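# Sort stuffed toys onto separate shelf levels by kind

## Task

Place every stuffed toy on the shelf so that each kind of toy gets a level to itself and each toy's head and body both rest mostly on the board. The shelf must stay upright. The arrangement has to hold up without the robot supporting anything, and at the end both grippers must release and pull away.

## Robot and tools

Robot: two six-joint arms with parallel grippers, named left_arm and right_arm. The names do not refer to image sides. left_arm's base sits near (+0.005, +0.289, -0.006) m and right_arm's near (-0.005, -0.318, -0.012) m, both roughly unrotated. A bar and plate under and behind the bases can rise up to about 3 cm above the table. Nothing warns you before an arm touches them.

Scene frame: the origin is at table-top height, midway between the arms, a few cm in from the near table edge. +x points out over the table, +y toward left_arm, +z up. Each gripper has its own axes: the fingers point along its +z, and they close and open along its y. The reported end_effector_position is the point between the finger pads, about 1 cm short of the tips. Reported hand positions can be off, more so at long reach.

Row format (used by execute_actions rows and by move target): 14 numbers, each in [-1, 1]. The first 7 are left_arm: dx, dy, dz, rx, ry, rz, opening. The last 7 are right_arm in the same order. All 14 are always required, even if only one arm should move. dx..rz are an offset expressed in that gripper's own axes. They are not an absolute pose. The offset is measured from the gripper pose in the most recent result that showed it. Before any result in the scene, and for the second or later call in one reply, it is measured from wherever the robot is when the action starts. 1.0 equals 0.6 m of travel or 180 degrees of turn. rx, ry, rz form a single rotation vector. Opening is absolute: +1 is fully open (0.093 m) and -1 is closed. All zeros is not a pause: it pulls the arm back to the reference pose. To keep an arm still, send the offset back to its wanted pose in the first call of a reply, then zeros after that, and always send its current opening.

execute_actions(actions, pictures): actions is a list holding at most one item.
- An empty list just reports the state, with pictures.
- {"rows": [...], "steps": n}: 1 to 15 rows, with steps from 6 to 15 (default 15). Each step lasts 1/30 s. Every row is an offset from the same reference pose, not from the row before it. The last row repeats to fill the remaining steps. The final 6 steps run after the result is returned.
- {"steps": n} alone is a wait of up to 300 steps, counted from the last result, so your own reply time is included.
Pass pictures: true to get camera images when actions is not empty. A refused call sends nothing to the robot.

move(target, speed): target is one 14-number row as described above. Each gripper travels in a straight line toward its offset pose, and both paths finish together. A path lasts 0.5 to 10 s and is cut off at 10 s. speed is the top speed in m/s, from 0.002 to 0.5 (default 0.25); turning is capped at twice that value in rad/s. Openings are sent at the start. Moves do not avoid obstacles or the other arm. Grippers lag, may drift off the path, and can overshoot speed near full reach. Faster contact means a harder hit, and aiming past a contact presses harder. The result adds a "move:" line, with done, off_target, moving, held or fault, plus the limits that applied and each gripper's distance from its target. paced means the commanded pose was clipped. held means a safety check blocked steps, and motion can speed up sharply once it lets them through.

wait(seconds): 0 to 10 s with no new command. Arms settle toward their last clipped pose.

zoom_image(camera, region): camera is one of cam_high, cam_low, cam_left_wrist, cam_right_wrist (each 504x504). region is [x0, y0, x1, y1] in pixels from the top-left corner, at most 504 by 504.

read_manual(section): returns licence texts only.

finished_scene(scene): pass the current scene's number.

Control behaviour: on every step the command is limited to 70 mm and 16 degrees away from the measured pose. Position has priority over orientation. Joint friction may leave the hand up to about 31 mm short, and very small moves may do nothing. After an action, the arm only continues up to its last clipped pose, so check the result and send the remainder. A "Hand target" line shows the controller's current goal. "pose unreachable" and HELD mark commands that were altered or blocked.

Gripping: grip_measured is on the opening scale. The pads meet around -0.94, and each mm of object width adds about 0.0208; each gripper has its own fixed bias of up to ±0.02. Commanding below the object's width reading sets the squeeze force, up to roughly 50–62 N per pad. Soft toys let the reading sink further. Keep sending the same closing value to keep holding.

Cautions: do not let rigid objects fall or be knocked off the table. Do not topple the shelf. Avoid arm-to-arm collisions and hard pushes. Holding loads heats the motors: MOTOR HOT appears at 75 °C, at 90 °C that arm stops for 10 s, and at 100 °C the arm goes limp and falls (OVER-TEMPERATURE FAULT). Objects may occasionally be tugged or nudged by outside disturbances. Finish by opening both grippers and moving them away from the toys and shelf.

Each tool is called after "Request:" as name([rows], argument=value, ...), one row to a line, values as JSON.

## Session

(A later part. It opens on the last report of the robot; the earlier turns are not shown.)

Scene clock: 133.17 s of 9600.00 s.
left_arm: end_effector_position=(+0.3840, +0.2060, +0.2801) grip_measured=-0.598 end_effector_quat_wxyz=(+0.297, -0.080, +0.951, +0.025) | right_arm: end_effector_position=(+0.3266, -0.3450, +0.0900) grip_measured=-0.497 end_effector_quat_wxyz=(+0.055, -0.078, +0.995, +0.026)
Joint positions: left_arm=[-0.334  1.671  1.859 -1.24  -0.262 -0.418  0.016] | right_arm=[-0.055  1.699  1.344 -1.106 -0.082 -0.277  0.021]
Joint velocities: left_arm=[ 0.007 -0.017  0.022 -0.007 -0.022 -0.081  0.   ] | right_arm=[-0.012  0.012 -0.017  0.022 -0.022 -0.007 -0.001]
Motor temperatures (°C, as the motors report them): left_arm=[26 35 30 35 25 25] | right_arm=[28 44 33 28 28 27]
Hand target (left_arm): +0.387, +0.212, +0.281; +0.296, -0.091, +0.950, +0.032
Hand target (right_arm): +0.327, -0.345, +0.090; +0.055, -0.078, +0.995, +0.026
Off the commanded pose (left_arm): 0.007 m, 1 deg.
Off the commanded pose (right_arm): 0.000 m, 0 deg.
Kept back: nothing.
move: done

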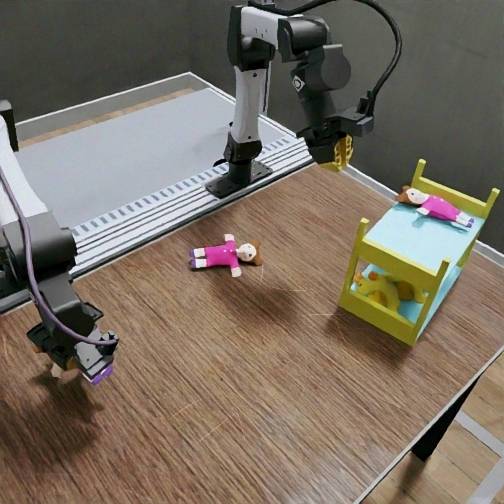

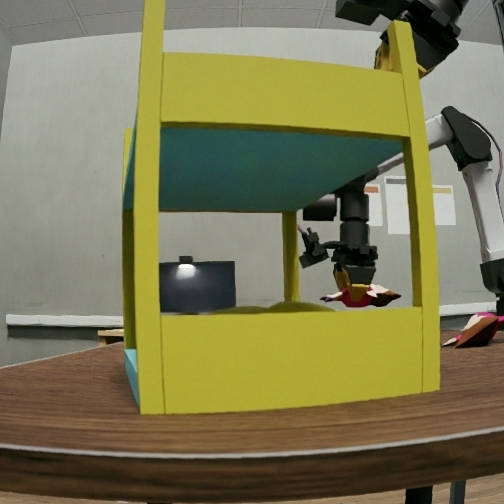

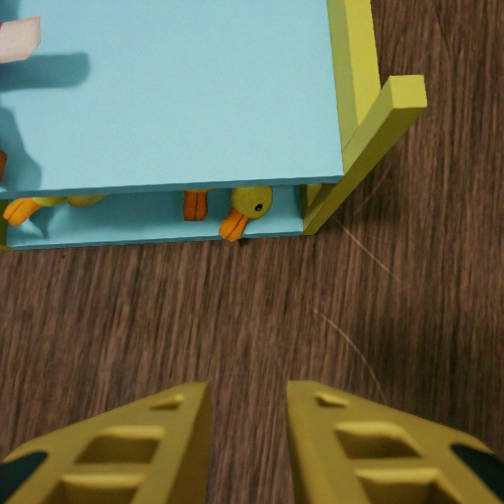

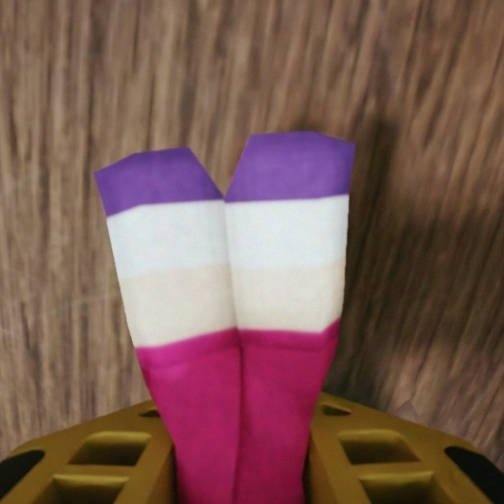

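Request:
move(target=[0.405,-0.23,0.062,-0.068,0.185,-0.218,0.7, 0,0,0,0,0,0,-0.5])

Scene clock: 135.93 s of 9600.00 s.
left_arm: end_effector_position=(+0.2342, +0.0425, +0.1178) grip_measured=+0.698 end_effector_quat_wxyz=(+0.008, -0.420, +0.907, +0.004) | right_arm: end_effector_position=(+0.3266, -0.3450, +0.0900) grip_measured=-0.497 end_effector_quat_wxyz=(+0.055, -0.078, +0.995, +0.026)
Joint positions: left_arm=[-0.825  1.845  1.576 -1.322  0.005 -1.679  0.079] | right_arm=[-0.055  1.699  1.344 -1.106 -0.082 -0.277  0.021]
Joint velocities: left_arm=[ 0.002 -0.002 -0.007  0.051 -0.007 -0.081 -0.001] | right_arm=[-0.007 -0.012  0.017 -0.022 -0.022 -0.037 -0.   ]
Motor temperatures (°C, as the motors report them): left_arm=[26 35 30 35 25 25] | right_arm=[28 43 33 28 28 27]
Hand target (left_arm): +0.233, +0.038, +0.114; +0.004, -0.420, +0.907, -0.001
Hand target (right_arm): +0.327, -0.345, +0.090; +0.055, -0.078, +0.995, +0.026
Off the commanded pose (left_arm): 0.008 m, 1 deg.
Off the commanded pose (right_arm): 0.000 m, 0 deg.
Kept back: nothing.
move: done

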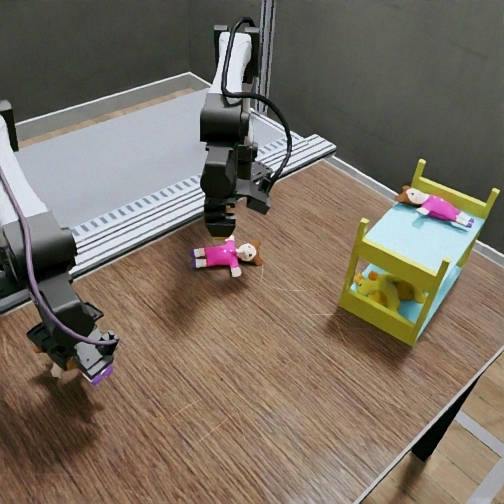

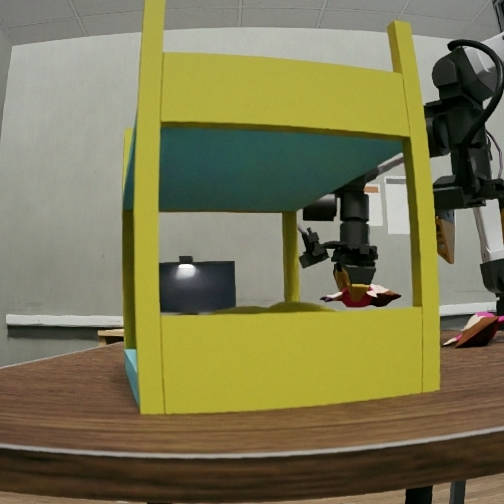

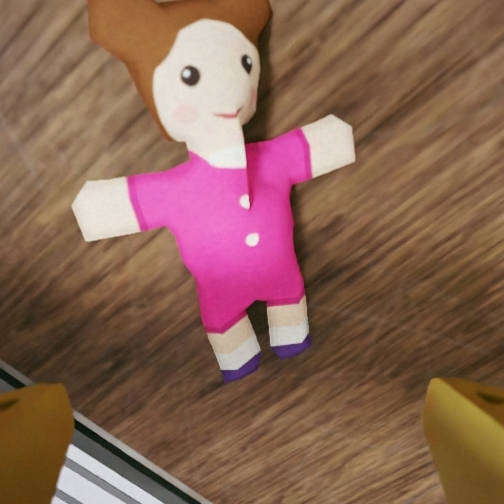

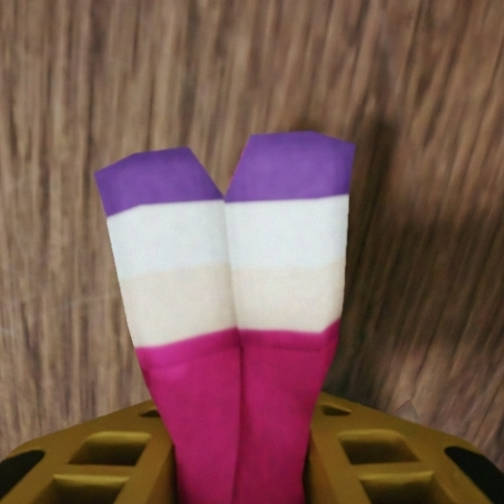

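Request:
move(target=[0.005,0.005,0.185,0,0,-0.07,0.7, 0,0,0,0,0,0,-0.5], speed=0.12)

Request:
move(target=[0,0,0.01,0,0,0,-0.45, 0,0,0,0,0,0,-0.5])

Request:
move(target=[0,0,-0.2,0,0,0,-0.45, 0,0,0,0,0,0,-0.5], speed=0.15)

Scene clock: 137.80 s of 9600.00 s.
left_arm: end_effector_position=(+0.2336, +0.0431, +0.0129) grip_measured=+0.698 end_effector_quat_wxyz=(+0.008, -0.519, +0.855, +0.002) | right_arm: end_effector_position=(+0.3266, -0.3450, +0.0900) grip_measured=-0.497 end_effector_quat_wxyz=(+0.055, -0.078, +0.995, +0.026)
Joint positions: left_arm=[-0.832  1.925  1.253 -0.918  0.006 -1.909  0.079] | right_arm=[-0.055  1.699  1.344 -1.106 -0.082 -0.277  0.021]
Joint velocities: left_arm=[-0.012 -0.002 -0.002  0.022  0.007 -0.037 -0.001] | right_arm=[ 0.007 -0.007  0.017  0.007  0.022 -0.022 -0.001]
Motor temperatures (°C, as the motors report them): left_arm=[26 35 30 34 25 25] | right_arm=[28 43 33 28 28 27]
Hand target (left_arm): +0.231, +0.041, +0.007; +0.008, -0.517, +0.856, +0.003
Hand target (right_arm): +0.327, -0.345, +0.090; +0.055, -0.078, +0.995, +0.026
Off the commanded pose (left_arm): 0.007 m, 0 deg.
Off the commanded pose (right_arm): 0.000 m, 0 deg.
Kept back: nothing.
move: done

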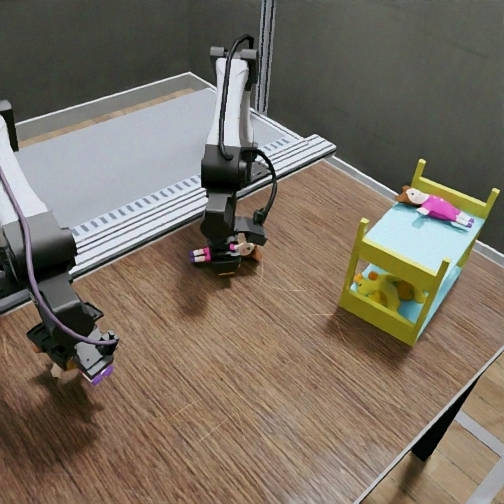

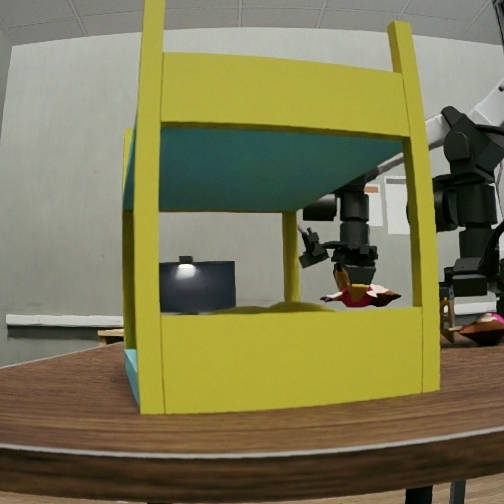

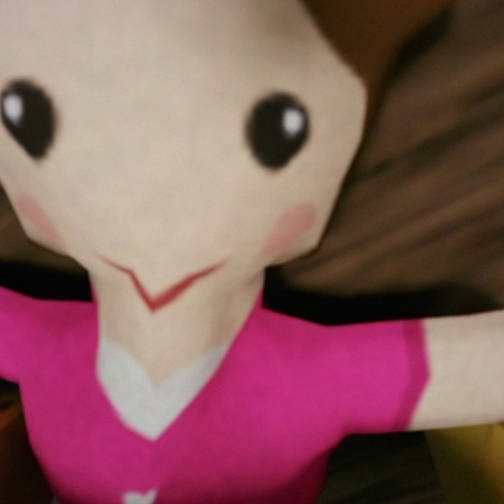

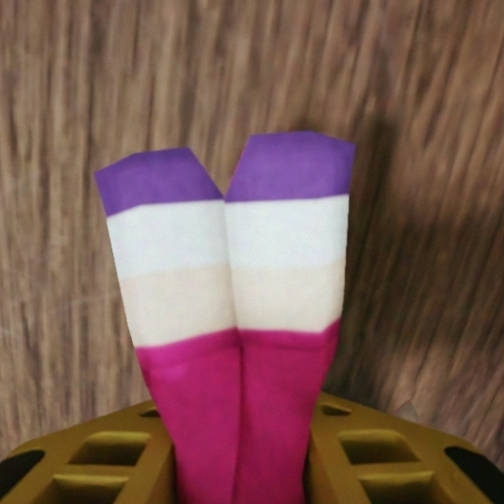

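Scene clock: 138.50 s of 9600.00 s.
left_arm: end_effector_position=(+0.2336, +0.0432, +0.0129) grip_measured=-0.447 end_effector_quat_wxyz=(+0.008, -0.519, +0.855, +0.002) | right_arm: end_effector_position=(+0.3266, -0.3450, +0.0900) grip_measured=-0.497 end_effector_quat_wxyz=(+0.055, -0.078, +0.995, +0.026)
Joint positions: left_arm=[-0.832  1.925  1.253 -0.918  0.005 -1.909  0.024] | right_arm=[-0.055  1.699  1.344 -1.106 -0.082 -0.277  0.021]
Joint velocities: left_arm=[ 0.017  0.002  0.017 -0.007 -0.037 -0.007 -0.   ] | right_arm=[-0.002 -0.007  0.002  0.066  0.022  0.037  0.001]
Motor temperatures (°C, as the motors report them): left_arm=[26 35 30 34 25 25] | right_arm=[28 43 33 28 28 27]
Hand target (left_arm): +0.234, +0.043, +0.007; +0.008, -0.519, +0.855, +0.002
Hand target (right_arm): +0.327, -0.345, +0.090; +0.055, -0.078, +0.995, +0.026
Off the commanded pose (left_arm): 0.006 m, 0 deg.
Off the commanded pose (right_arm): 0.000 m, 0 deg.
Kept back: nothing.
move: done

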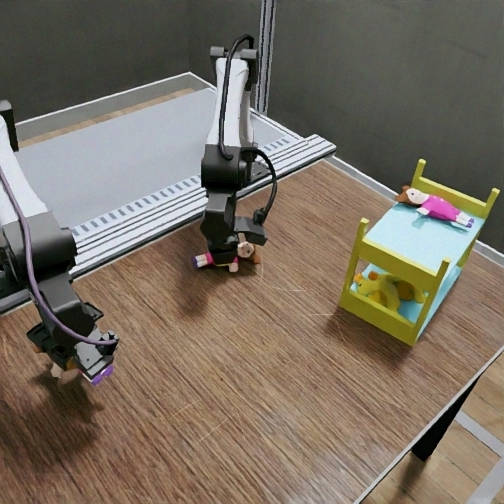

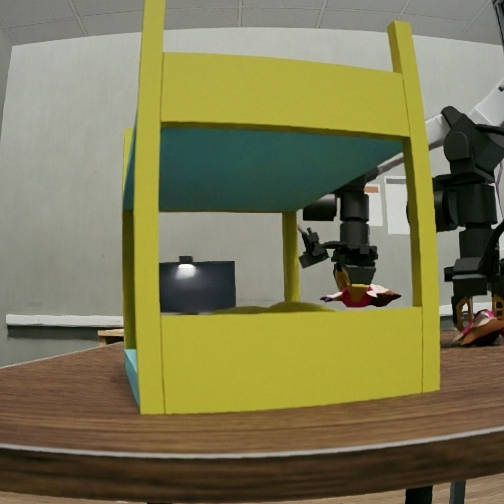

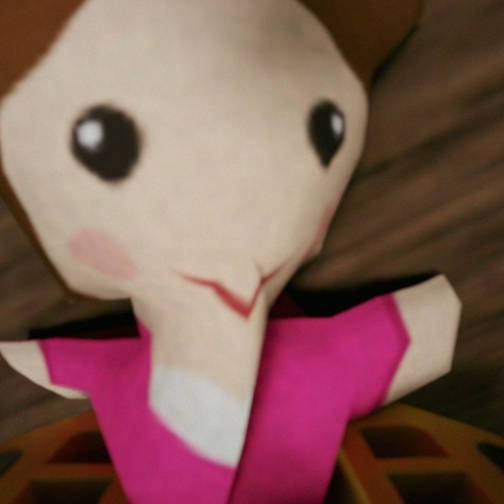

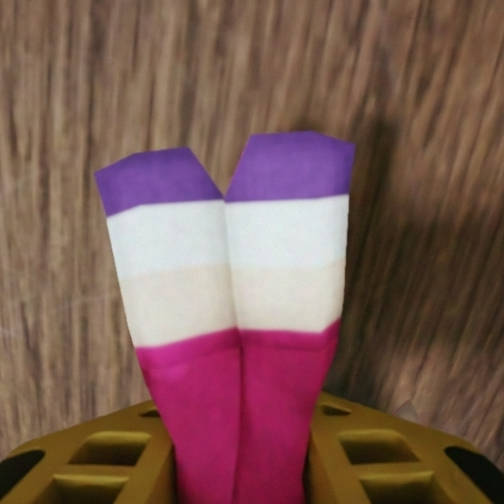

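Scene clock: 139.93 s of 9600.00 s.
left_arm: end_effector_position=(+0.2299, +0.0436, +0.1247) grip_measured=-0.447 end_effector_quat_wxyz=(+0.006, -0.518, +0.855, +0.011) | right_arm: end_effector_position=(+0.3266, -0.3450, +0.0900) grip_measured=-0.497 end_effector_quat_wxyz=(+0.055, -0.078, +0.995, +0.026)
Joint positions: left_arm=[-0.832  1.846  1.604 -1.366  0.005 -1.908  0.024] | right_arm=[-0.055  1.699  1.344 -1.106 -0.082 -0.277  0.021]
Joint velocities: left_arm=[ 0.017  0.002 -0.017 -0.066  0.022  0.051 -0.001] | right_arm=[-0.017 -0.017 -0.022 -0.051 -0.051  0.037  0.   ]
Motor temperatures (°C, as the motors report them): left_arm=[26 36 30 34 25 25] | right_arm=[28 43 33 28 28 27]
Hand target (left_arm): +0.232, +0.044, +0.133; +0.008, -0.519, +0.855, +0.002
Hand target (right_arm): +0.327, -0.345, +0.090; +0.055, -0.078, +0.995, +0.026
Off the commanded pose (left_arm): 0.009 m, 1 deg.
Off the commanded pose (right_arm): 0.000 m, 0 deg.
Kept back: nothing.
move: done

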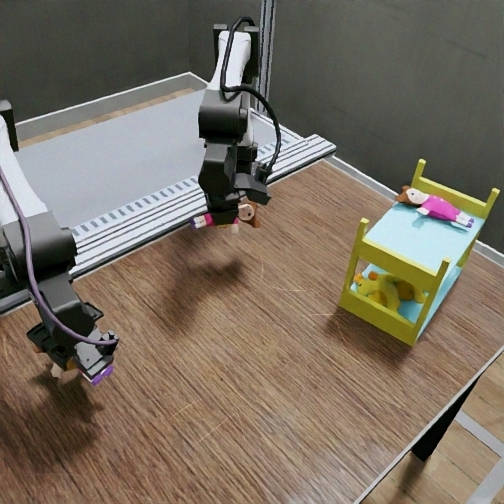

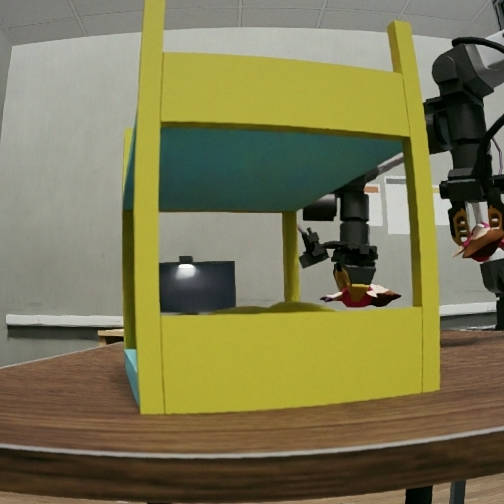

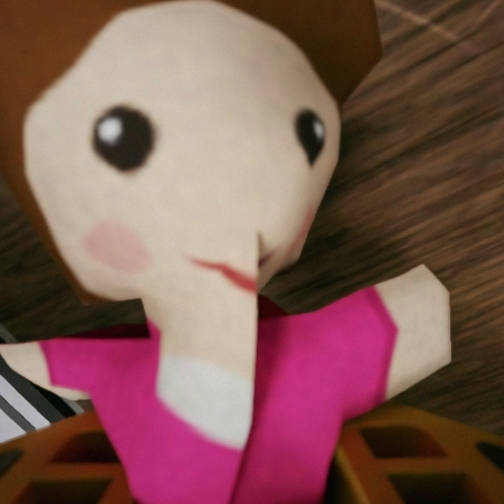

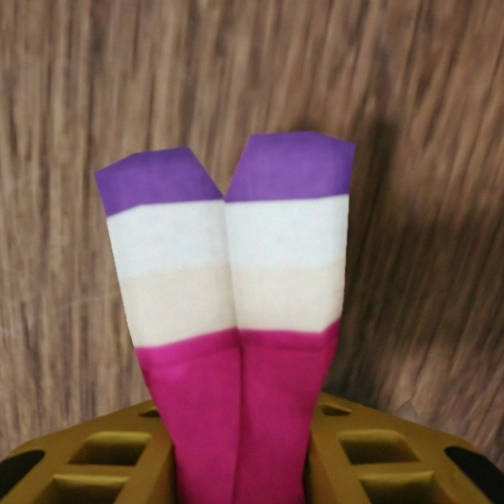

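Request:
move(target=[-0.385,-0.085,-0.267,0.092,-0.182,0.269,-0.45, -0.007,0.648,-0.005,0,0,0.256,-0.5], speed=0.2)

Scene clock: 143.50 s of 9600.00 s.
left_arm: end_effector_position=(+0.3744, +0.2225, +0.2698) grip_measured=-0.447 end_effector_quat_wxyz=(+0.274, -0.098, +0.955, +0.048) | right_arm: end_effector_position=(+0.2640, +0.0377, +0.1170) grip_measured=-0.497 end_effector_quat_wxyz=(+0.033, +0.315, +0.946, +0.062)
Joint positions: left_arm=[-0.312  1.661  1.829 -1.279 -0.286 -0.433  0.024] | right_arm=[ 1.008  2.119  2.022 -1.321  0.033  1.579  0.021]
Joint velocities: left_arm=[-0.002 -0.002  0.017 -0.022 -0.022 -0.022 -0.   ] | right_arm=[-0.017  0.017 -0.002  0.007  0.007  0.007 -0.   ]
Motor temperatures (°C, as the motors report them): left_arm=[26 36 31 34 25 25] | right_arm=[28 42 33 28 28 27]
Hand target (left_arm): +0.380, +0.224, +0.285; +0.300, -0.103, +0.948, +0.036
Hand target (right_arm): +0.263, +0.038, +0.112; +0.033, +0.318, +0.946, +0.050
Off the commanded pose (left_arm): 0.021 m, 4 deg.
Off the commanded pose (right_arm): 0.009 m, 2 deg.
Kept back: nothing.
move: off_target (left_arm)

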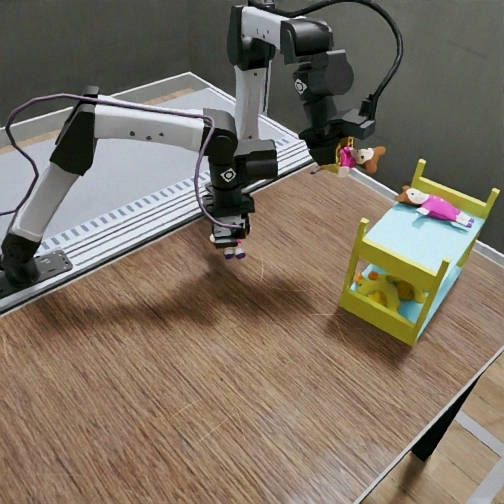

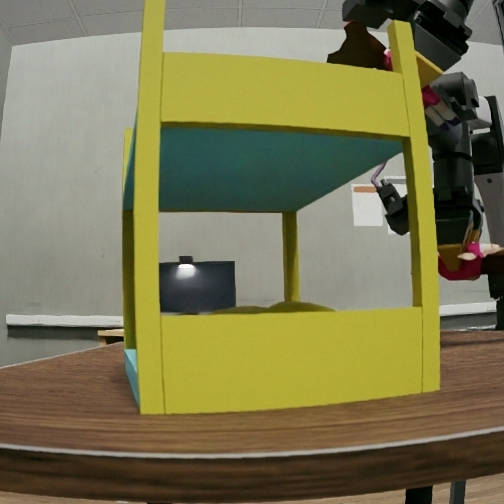

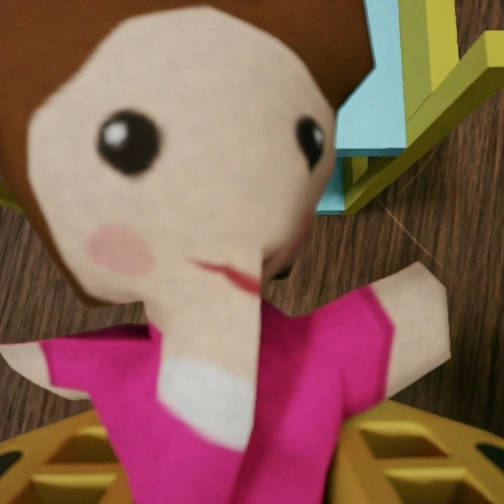

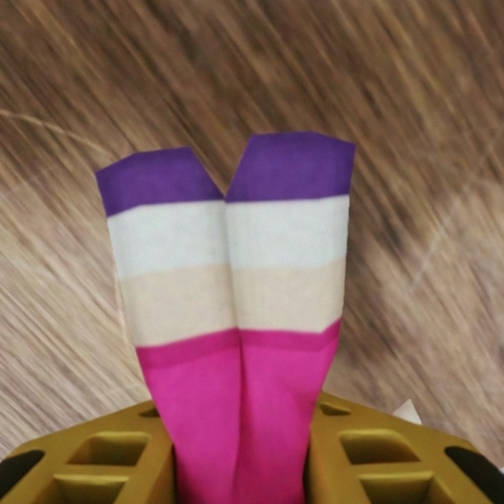

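Request:
move(target=[-0.235,-0.02,0.177,0,-0.03,0,-0.45, 0,0,0.14,0,0,0,-0.5], speed=0.15)

Scene clock: 145.63 s of 9600.00 s.
left_arm: end_effector_position=(+0.5477, +0.2433, +0.2543) grip_measured=-0.447 end_effector_quat_wxyz=(+0.322, -0.095, +0.941, +0.053) | right_arm: end_effector_position=(+0.2736, +0.0516, +0.0463) grip_measured=-0.497 end_effector_quat_wxyz=(+0.038, +0.315, +0.945, +0.075)
Joint positions: left_arm=[-0.171  2.406  2.809 -1.381 -0.249 -0.28   0.024] | right_arm=[ 1.008  2.165  1.809 -1.034  0.033  1.578  0.021]
Joint velocities: left_arm=[ 0.002  0.061  0.076 -0.125  0.051 -0.007  0.001] | right_arm=[ 0.002  0.012  0.002  0.022  0.007 -0.051 -0.001]
Motor temperatures (°C, as the motors report them): left_arm=[26 36 31 34 25 25] | right_arm=[28 43 33 28 28 27]
Hand target (left_arm): +0.548, +0.248, +0.254; +0.320, -0.096, +0.941, +0.052
Hand target (right_arm): +0.273, +0.046, +0.034; +0.033, +0.316, +0.946, +0.062
Off the commanded pose (left_arm): 0.006 m, 0 deg.
Off the commanded pose (right_arm): 0.014 m, 2 deg.
Kept back: nothing.
move: off_target (right_arm)

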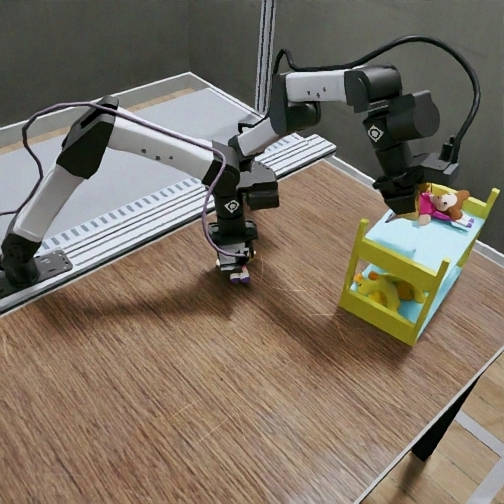

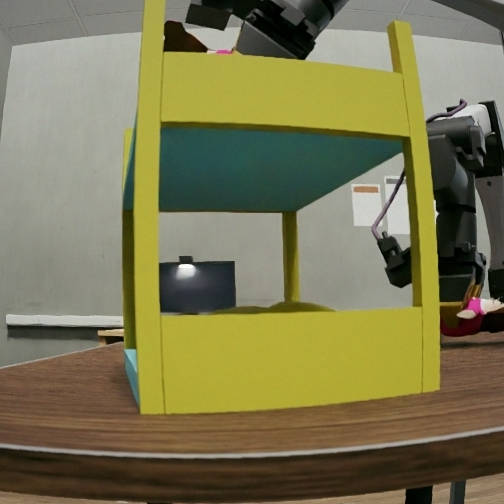

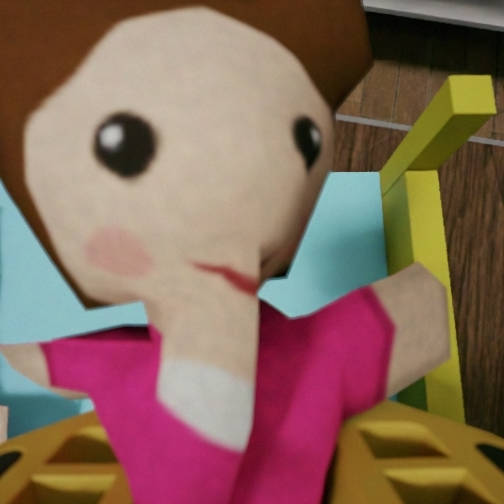

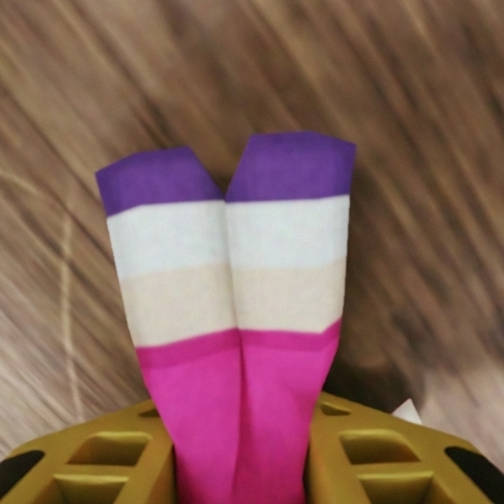

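Request:
move(target=[0.072,0.008,0.06,0,0.045,0,-0.45, 0,0,0.03,0,0,0,-0.5], speed=0.1)

Request:
move(target=[0,0,0,0,0,0,0.3, 0,0,0,0,0,0,0.6])

Request:
move(target=[0,0,-0.17,0,0,0,0.3, 0,0,-0.13,0,0,0,0.6], speed=0.15)

Scene clock: 146.97 s of 9600.00 s.
left_arm: end_effector_position=(+0.5300, +0.2399, +0.1879) grip_measured=-0.447 end_effector_quat_wxyz=(+0.232, -0.086, +0.967, +0.055) | right_arm: end_effector_position=(+0.2782, +0.0580, +0.0447) grip_measured=-0.497 end_effector_quat_wxyz=(+0.043, +0.315, +0.944, +0.092)
Joint positions: left_arm=[-0.171  2.341  2.488 -1.314 -0.21  -0.289  0.024] | right_arm=[ 1.008  2.165  1.797 -0.986  0.033  1.578  0.021]
Joint velocities: left_arm=[-0.012 -0.046 -0.032  0.007 -0.066 -0.066 -0.003] | right_arm=[ 0.007 -0.007 -0.007 -0.022  0.007 -0.037 -0.   ]
Motor temperatures (°C, as the motors report them): left_arm=[26 37 31 34 25 25] | right_arm=[28 43 33 28 28 27]
Hand target (left_arm): +0.535, +0.247, +0.200; +0.254, -0.097, +0.961, +0.046
Hand target (right_arm): +0.276, +0.054, +0.029; +0.038, +0.315, +0.945, +0.075
Off the commanded pose (left_arm): 0.015 m, 3 deg.
Off the commanded pose (right_arm): 0.017 m, 2 deg.
Kept back: nothing.
move: off_target (left_arm, right_arm)

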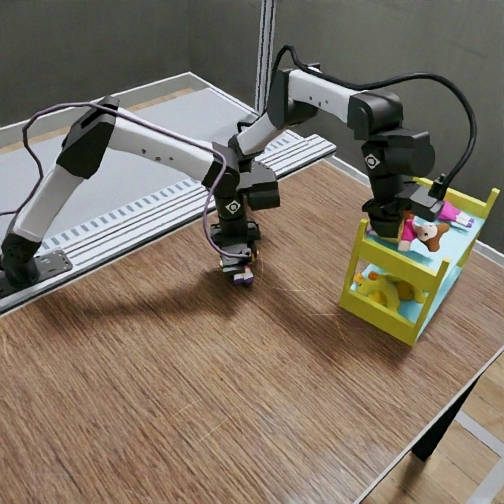

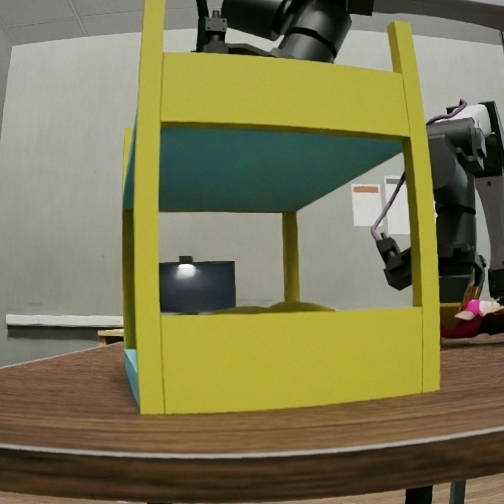

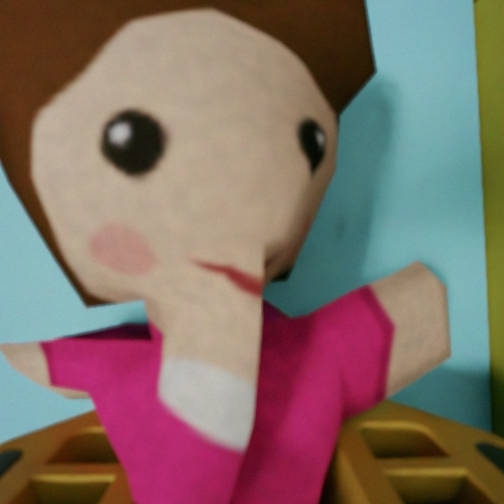

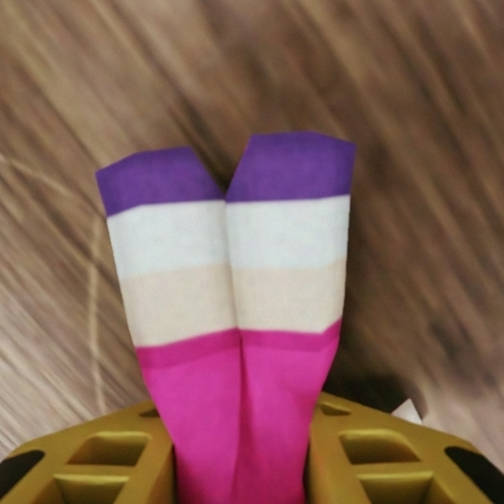

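Scene clock: 147.47 s of 9600.00 s.
left_arm: end_effector_position=(+0.5300, +0.2400, +0.1881) grip_measured=+0.298 end_effector_quat_wxyz=(+0.232, -0.086, +0.967, +0.055) | right_arm: end_effector_position=(+0.2782, +0.0580, +0.0447) grip_measured=+0.598 end_effector_quat_wxyz=(+0.043, +0.315, +0.944, +0.092)
Joint positions: left_arm=[-0.171  2.34   2.488 -1.314 -0.21  -0.289  0.06 ] | right_arm=[ 1.008  2.165  1.797 -0.986  0.033  1.578  0.074]
Joint velocities: left_arm=[ 0.002 -0.012 -0.032 -0.022  0.066 -0.051  0.   ] | right_arm=[ 0.012 -0.007 -0.002  0.037 -0.037 -0.051  0.   ]
Motor temperatures (°C, as the motors report them): left_arm=[26 37 31 34 25 25] | right_arm=[28 43 33 28 28 27]
Hand target (left_arm): +0.530, +0.240, +0.188; +0.232, -0.086, +0.967, +0.055
Hand target (right_arm): +0.278, +0.058, +0.045; +0.043, +0.315, +0.944, +0.092
Off the commanded pose (left_arm): 0.000 m, 0 deg.
Off the commanded pose (right_arm): 0.000 m, 0 deg.
Kept back: nothing.
move: done

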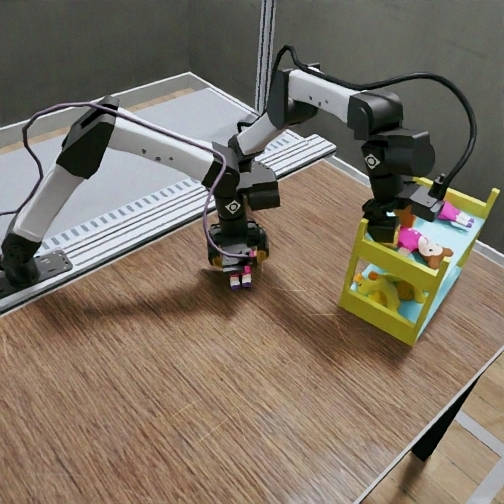

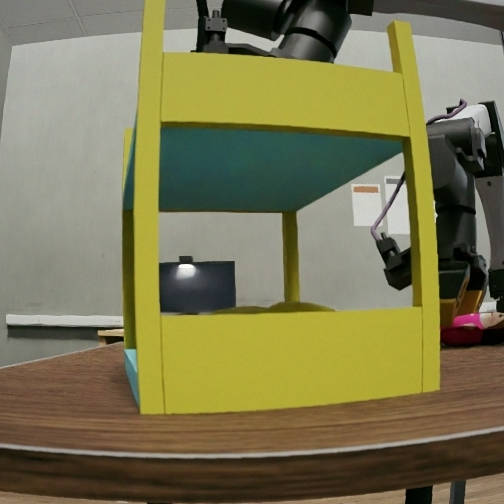

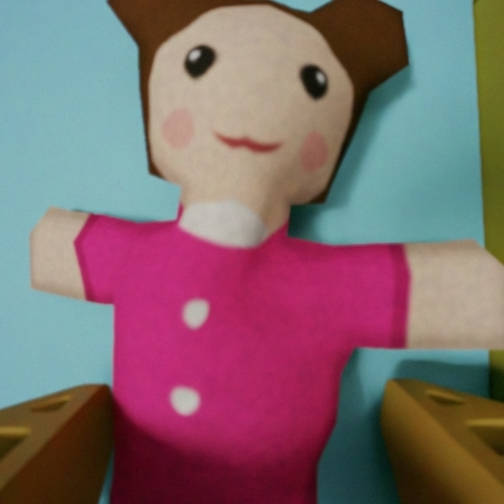

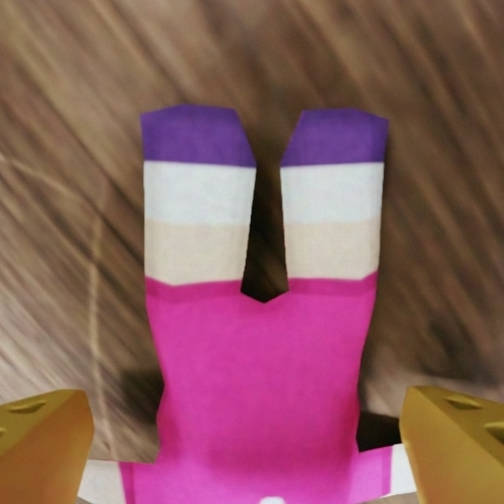

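Scene clock: 148.73 s of 9600.00 s.
left_arm: end_effector_position=(+0.4883, +0.2290, +0.2733) grip_measured=+0.298 end_effector_quat_wxyz=(+0.267, -0.082, +0.959, +0.045) | right_arm: end_effector_position=(+0.2700, +0.0459, +0.1176) grip_measured=+0.598 end_effector_quat_wxyz=(+0.044, +0.315, +0.944, +0.094)
Joint positions: left_arm=[-0.209  2.296  2.778 -1.579 -0.221 -0.312  0.06 ] | right_arm=[ 1.008  2.09   1.967 -1.228  0.033  1.578  0.074]
Joint velocities: left_arm=[-0.002  0.017 -0.002 -0.007  0.007 -0.007  0.   ] | right_arm=[-0.012  0.007  0.002 -0.022 -0.037 -0.066  0.   ]
Motor temperatures (°C, as the motors report them): left_arm=[26 37 31 34 25 25] | right_arm=[28 44 33 28 28 27]
Hand target (left_arm): +0.484, +0.227, +0.277; +0.268, -0.081, +0.959, +0.048
Hand target (right_arm): +0.267, +0.046, +0.121; +0.043, +0.314, +0.944, +0.092
Off the commanded pose (left_arm): 0.007 m, 4 deg.
Off the commanded pose (right_arm): 0.004 m, 0 deg.
joint sent to its limit (left arm) — the command would take joint 4 (wrist pitch) past its lower limit, so that joint was sent only as far as its limit.
Kept back: nothing.
move: off_target (left_arm)

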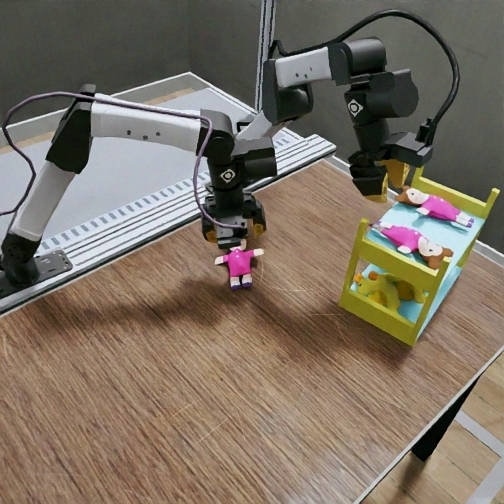

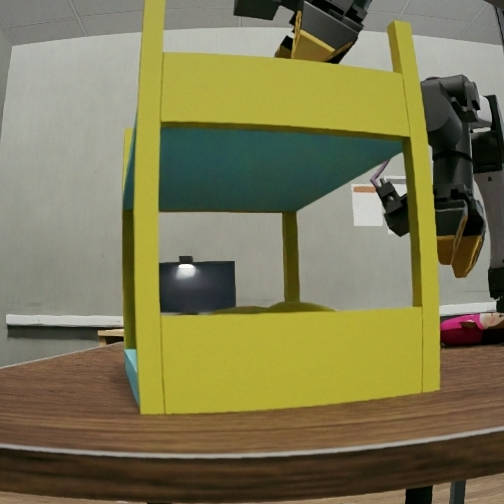

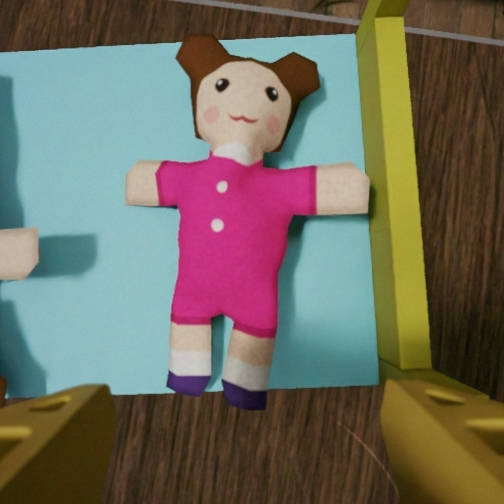

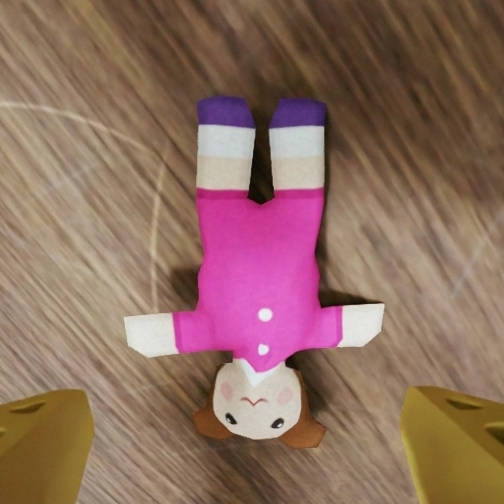

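Request:
move(target=[0.2,0,-0.12,0,0,0,0.7, -0.35,-0.46,-0.09,0,0,0,0.6])

Scene clock: 151.07 s of 9600.00 s.
left_arm: end_effector_position=(+0.3508, +0.2067, +0.2706) grip_measured=+0.698 end_effector_quat_wxyz=(+0.257, -0.082, +0.962, +0.047) | right_arm: end_effector_position=(+0.2795, -0.3040, +0.1250) grip_measured=+0.598 end_effector_quat_wxyz=(+0.063, +0.314, +0.943, +0.088)
Joint positions: left_arm=[-0.374  1.631  1.822 -1.349 -0.29  -0.468  0.079] | right_arm=[ 0.032  1.438  1.207 -1.154 -0.142  0.618  0.074]
Joint velocities: left_arm=[-0.002 -0.017 -0.007  0.022  0.007 -0.081 -0.   ] | right_arm=[ 0.002  0.012  0.017 -0.022 -0.051 -0.022 -0.   ]
Motor temperatures (°C, as the motors report them): left_arm=[26 38 31 34 25 25] | right_arm=[28 44 33 28 28 27]
Hand target (left_arm): +0.352, +0.204, +0.273; +0.268, -0.082, +0.959, +0.046
Hand target (right_arm): +0.272, -0.304, +0.122; +0.051, +0.314, +0.944, +0.090
Off the commanded pose (left_arm): 0.004 m, 1 deg.
Off the commanded pose (right_arm): 0.013 m, 2 deg.
Kept back: nothing.
move: off_target (right_arm)

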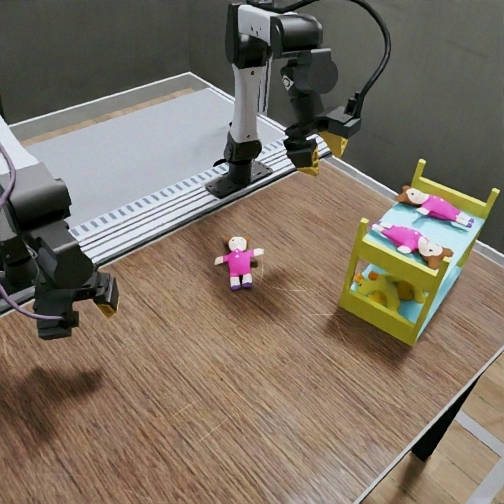

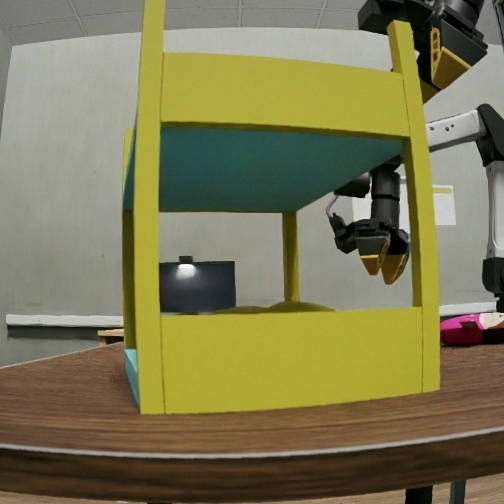

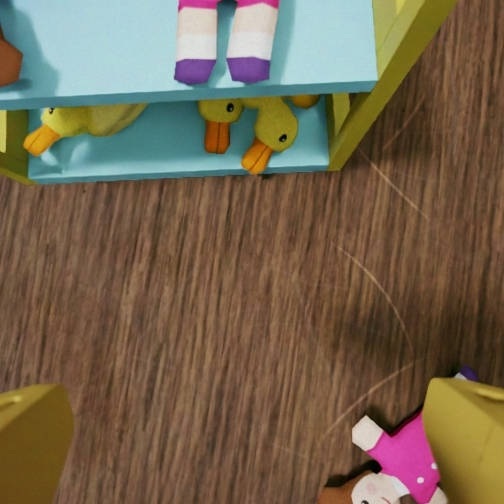

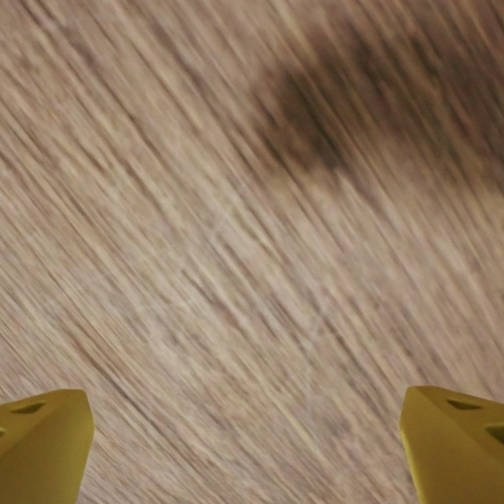

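Request:
move(target=[0.257,-0.242,0.145,0.083,0.152,0.254,0.7, 0,0,0,0,0,0,0.6])

Scene clock: 153.77 s of 9600.00 s.
left_arm: end_effector_position=(+0.2875, +0.0591, +0.1098) grip_measured=+0.698 end_effector_quat_wxyz=(-0.006, +0.315, +0.949, +0.010) | right_arm: end_effector_position=(+0.2794, -0.3039, +0.1250) grip_measured=+0.598 end_effector_quat_wxyz=(+0.063, +0.313, +0.944, +0.088)
Joint positions: left_arm=[-0.689  1.975  1.713 -1.348  0.004 -0.035  0.079] | right_arm=[ 0.032  1.438  1.207 -1.154 -0.143  0.615  0.074]
Joint velocities: left_arm=[-0.002  0.022  0.017 -0.007 -0.051  0.022  0.001] | right_arm=[-0.027 -0.012 -0.012 -0.022 -0.051  0.007 -0.001]
Motor temperatures (°C, as the motors report them): left_arm=[26 38 31 34 25 25] | right_arm=[28 43 33 28 28 27]
Hand target (left_arm): +0.290, +0.053, +0.114; +0.002, +0.321, +0.947, +0.003
Hand target (right_arm): +0.280, -0.304, +0.125; +0.063, +0.314, +0.943, +0.088
Off the commanded pose (left_arm): 0.004 m, 1 deg.
Off the commanded pose (right_arm): 0.000 m, 0 deg.
Kept back: nothing.
move: done

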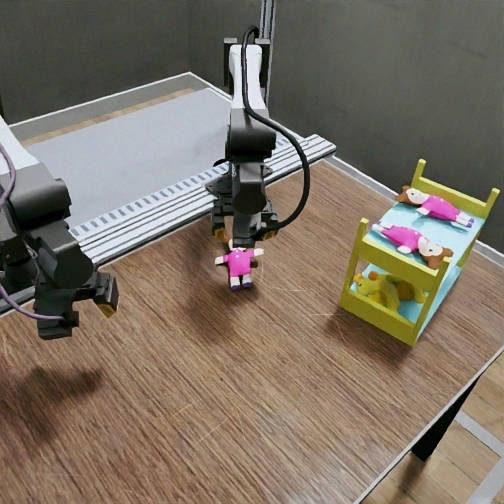

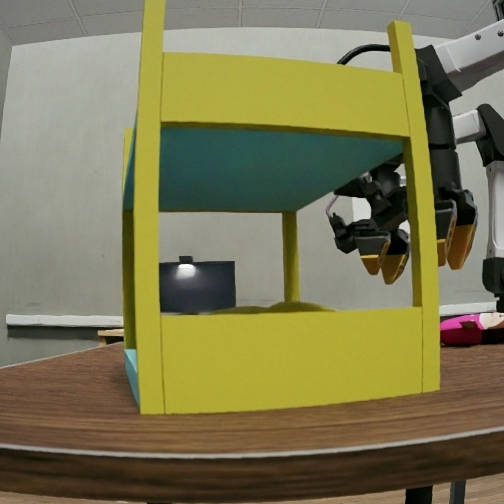

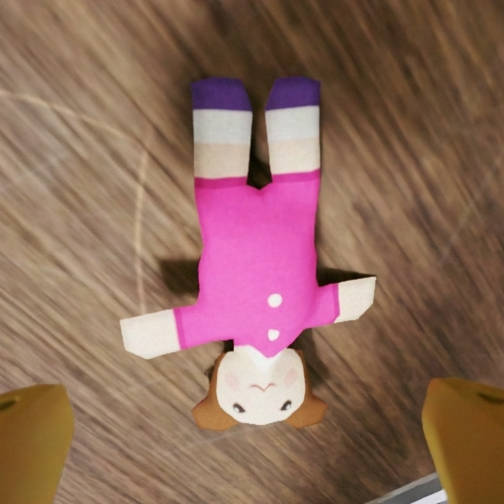

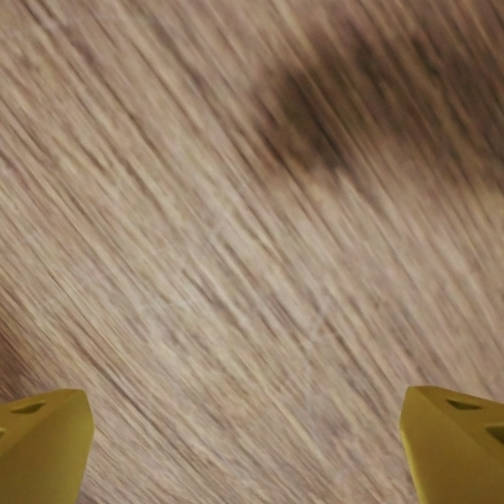

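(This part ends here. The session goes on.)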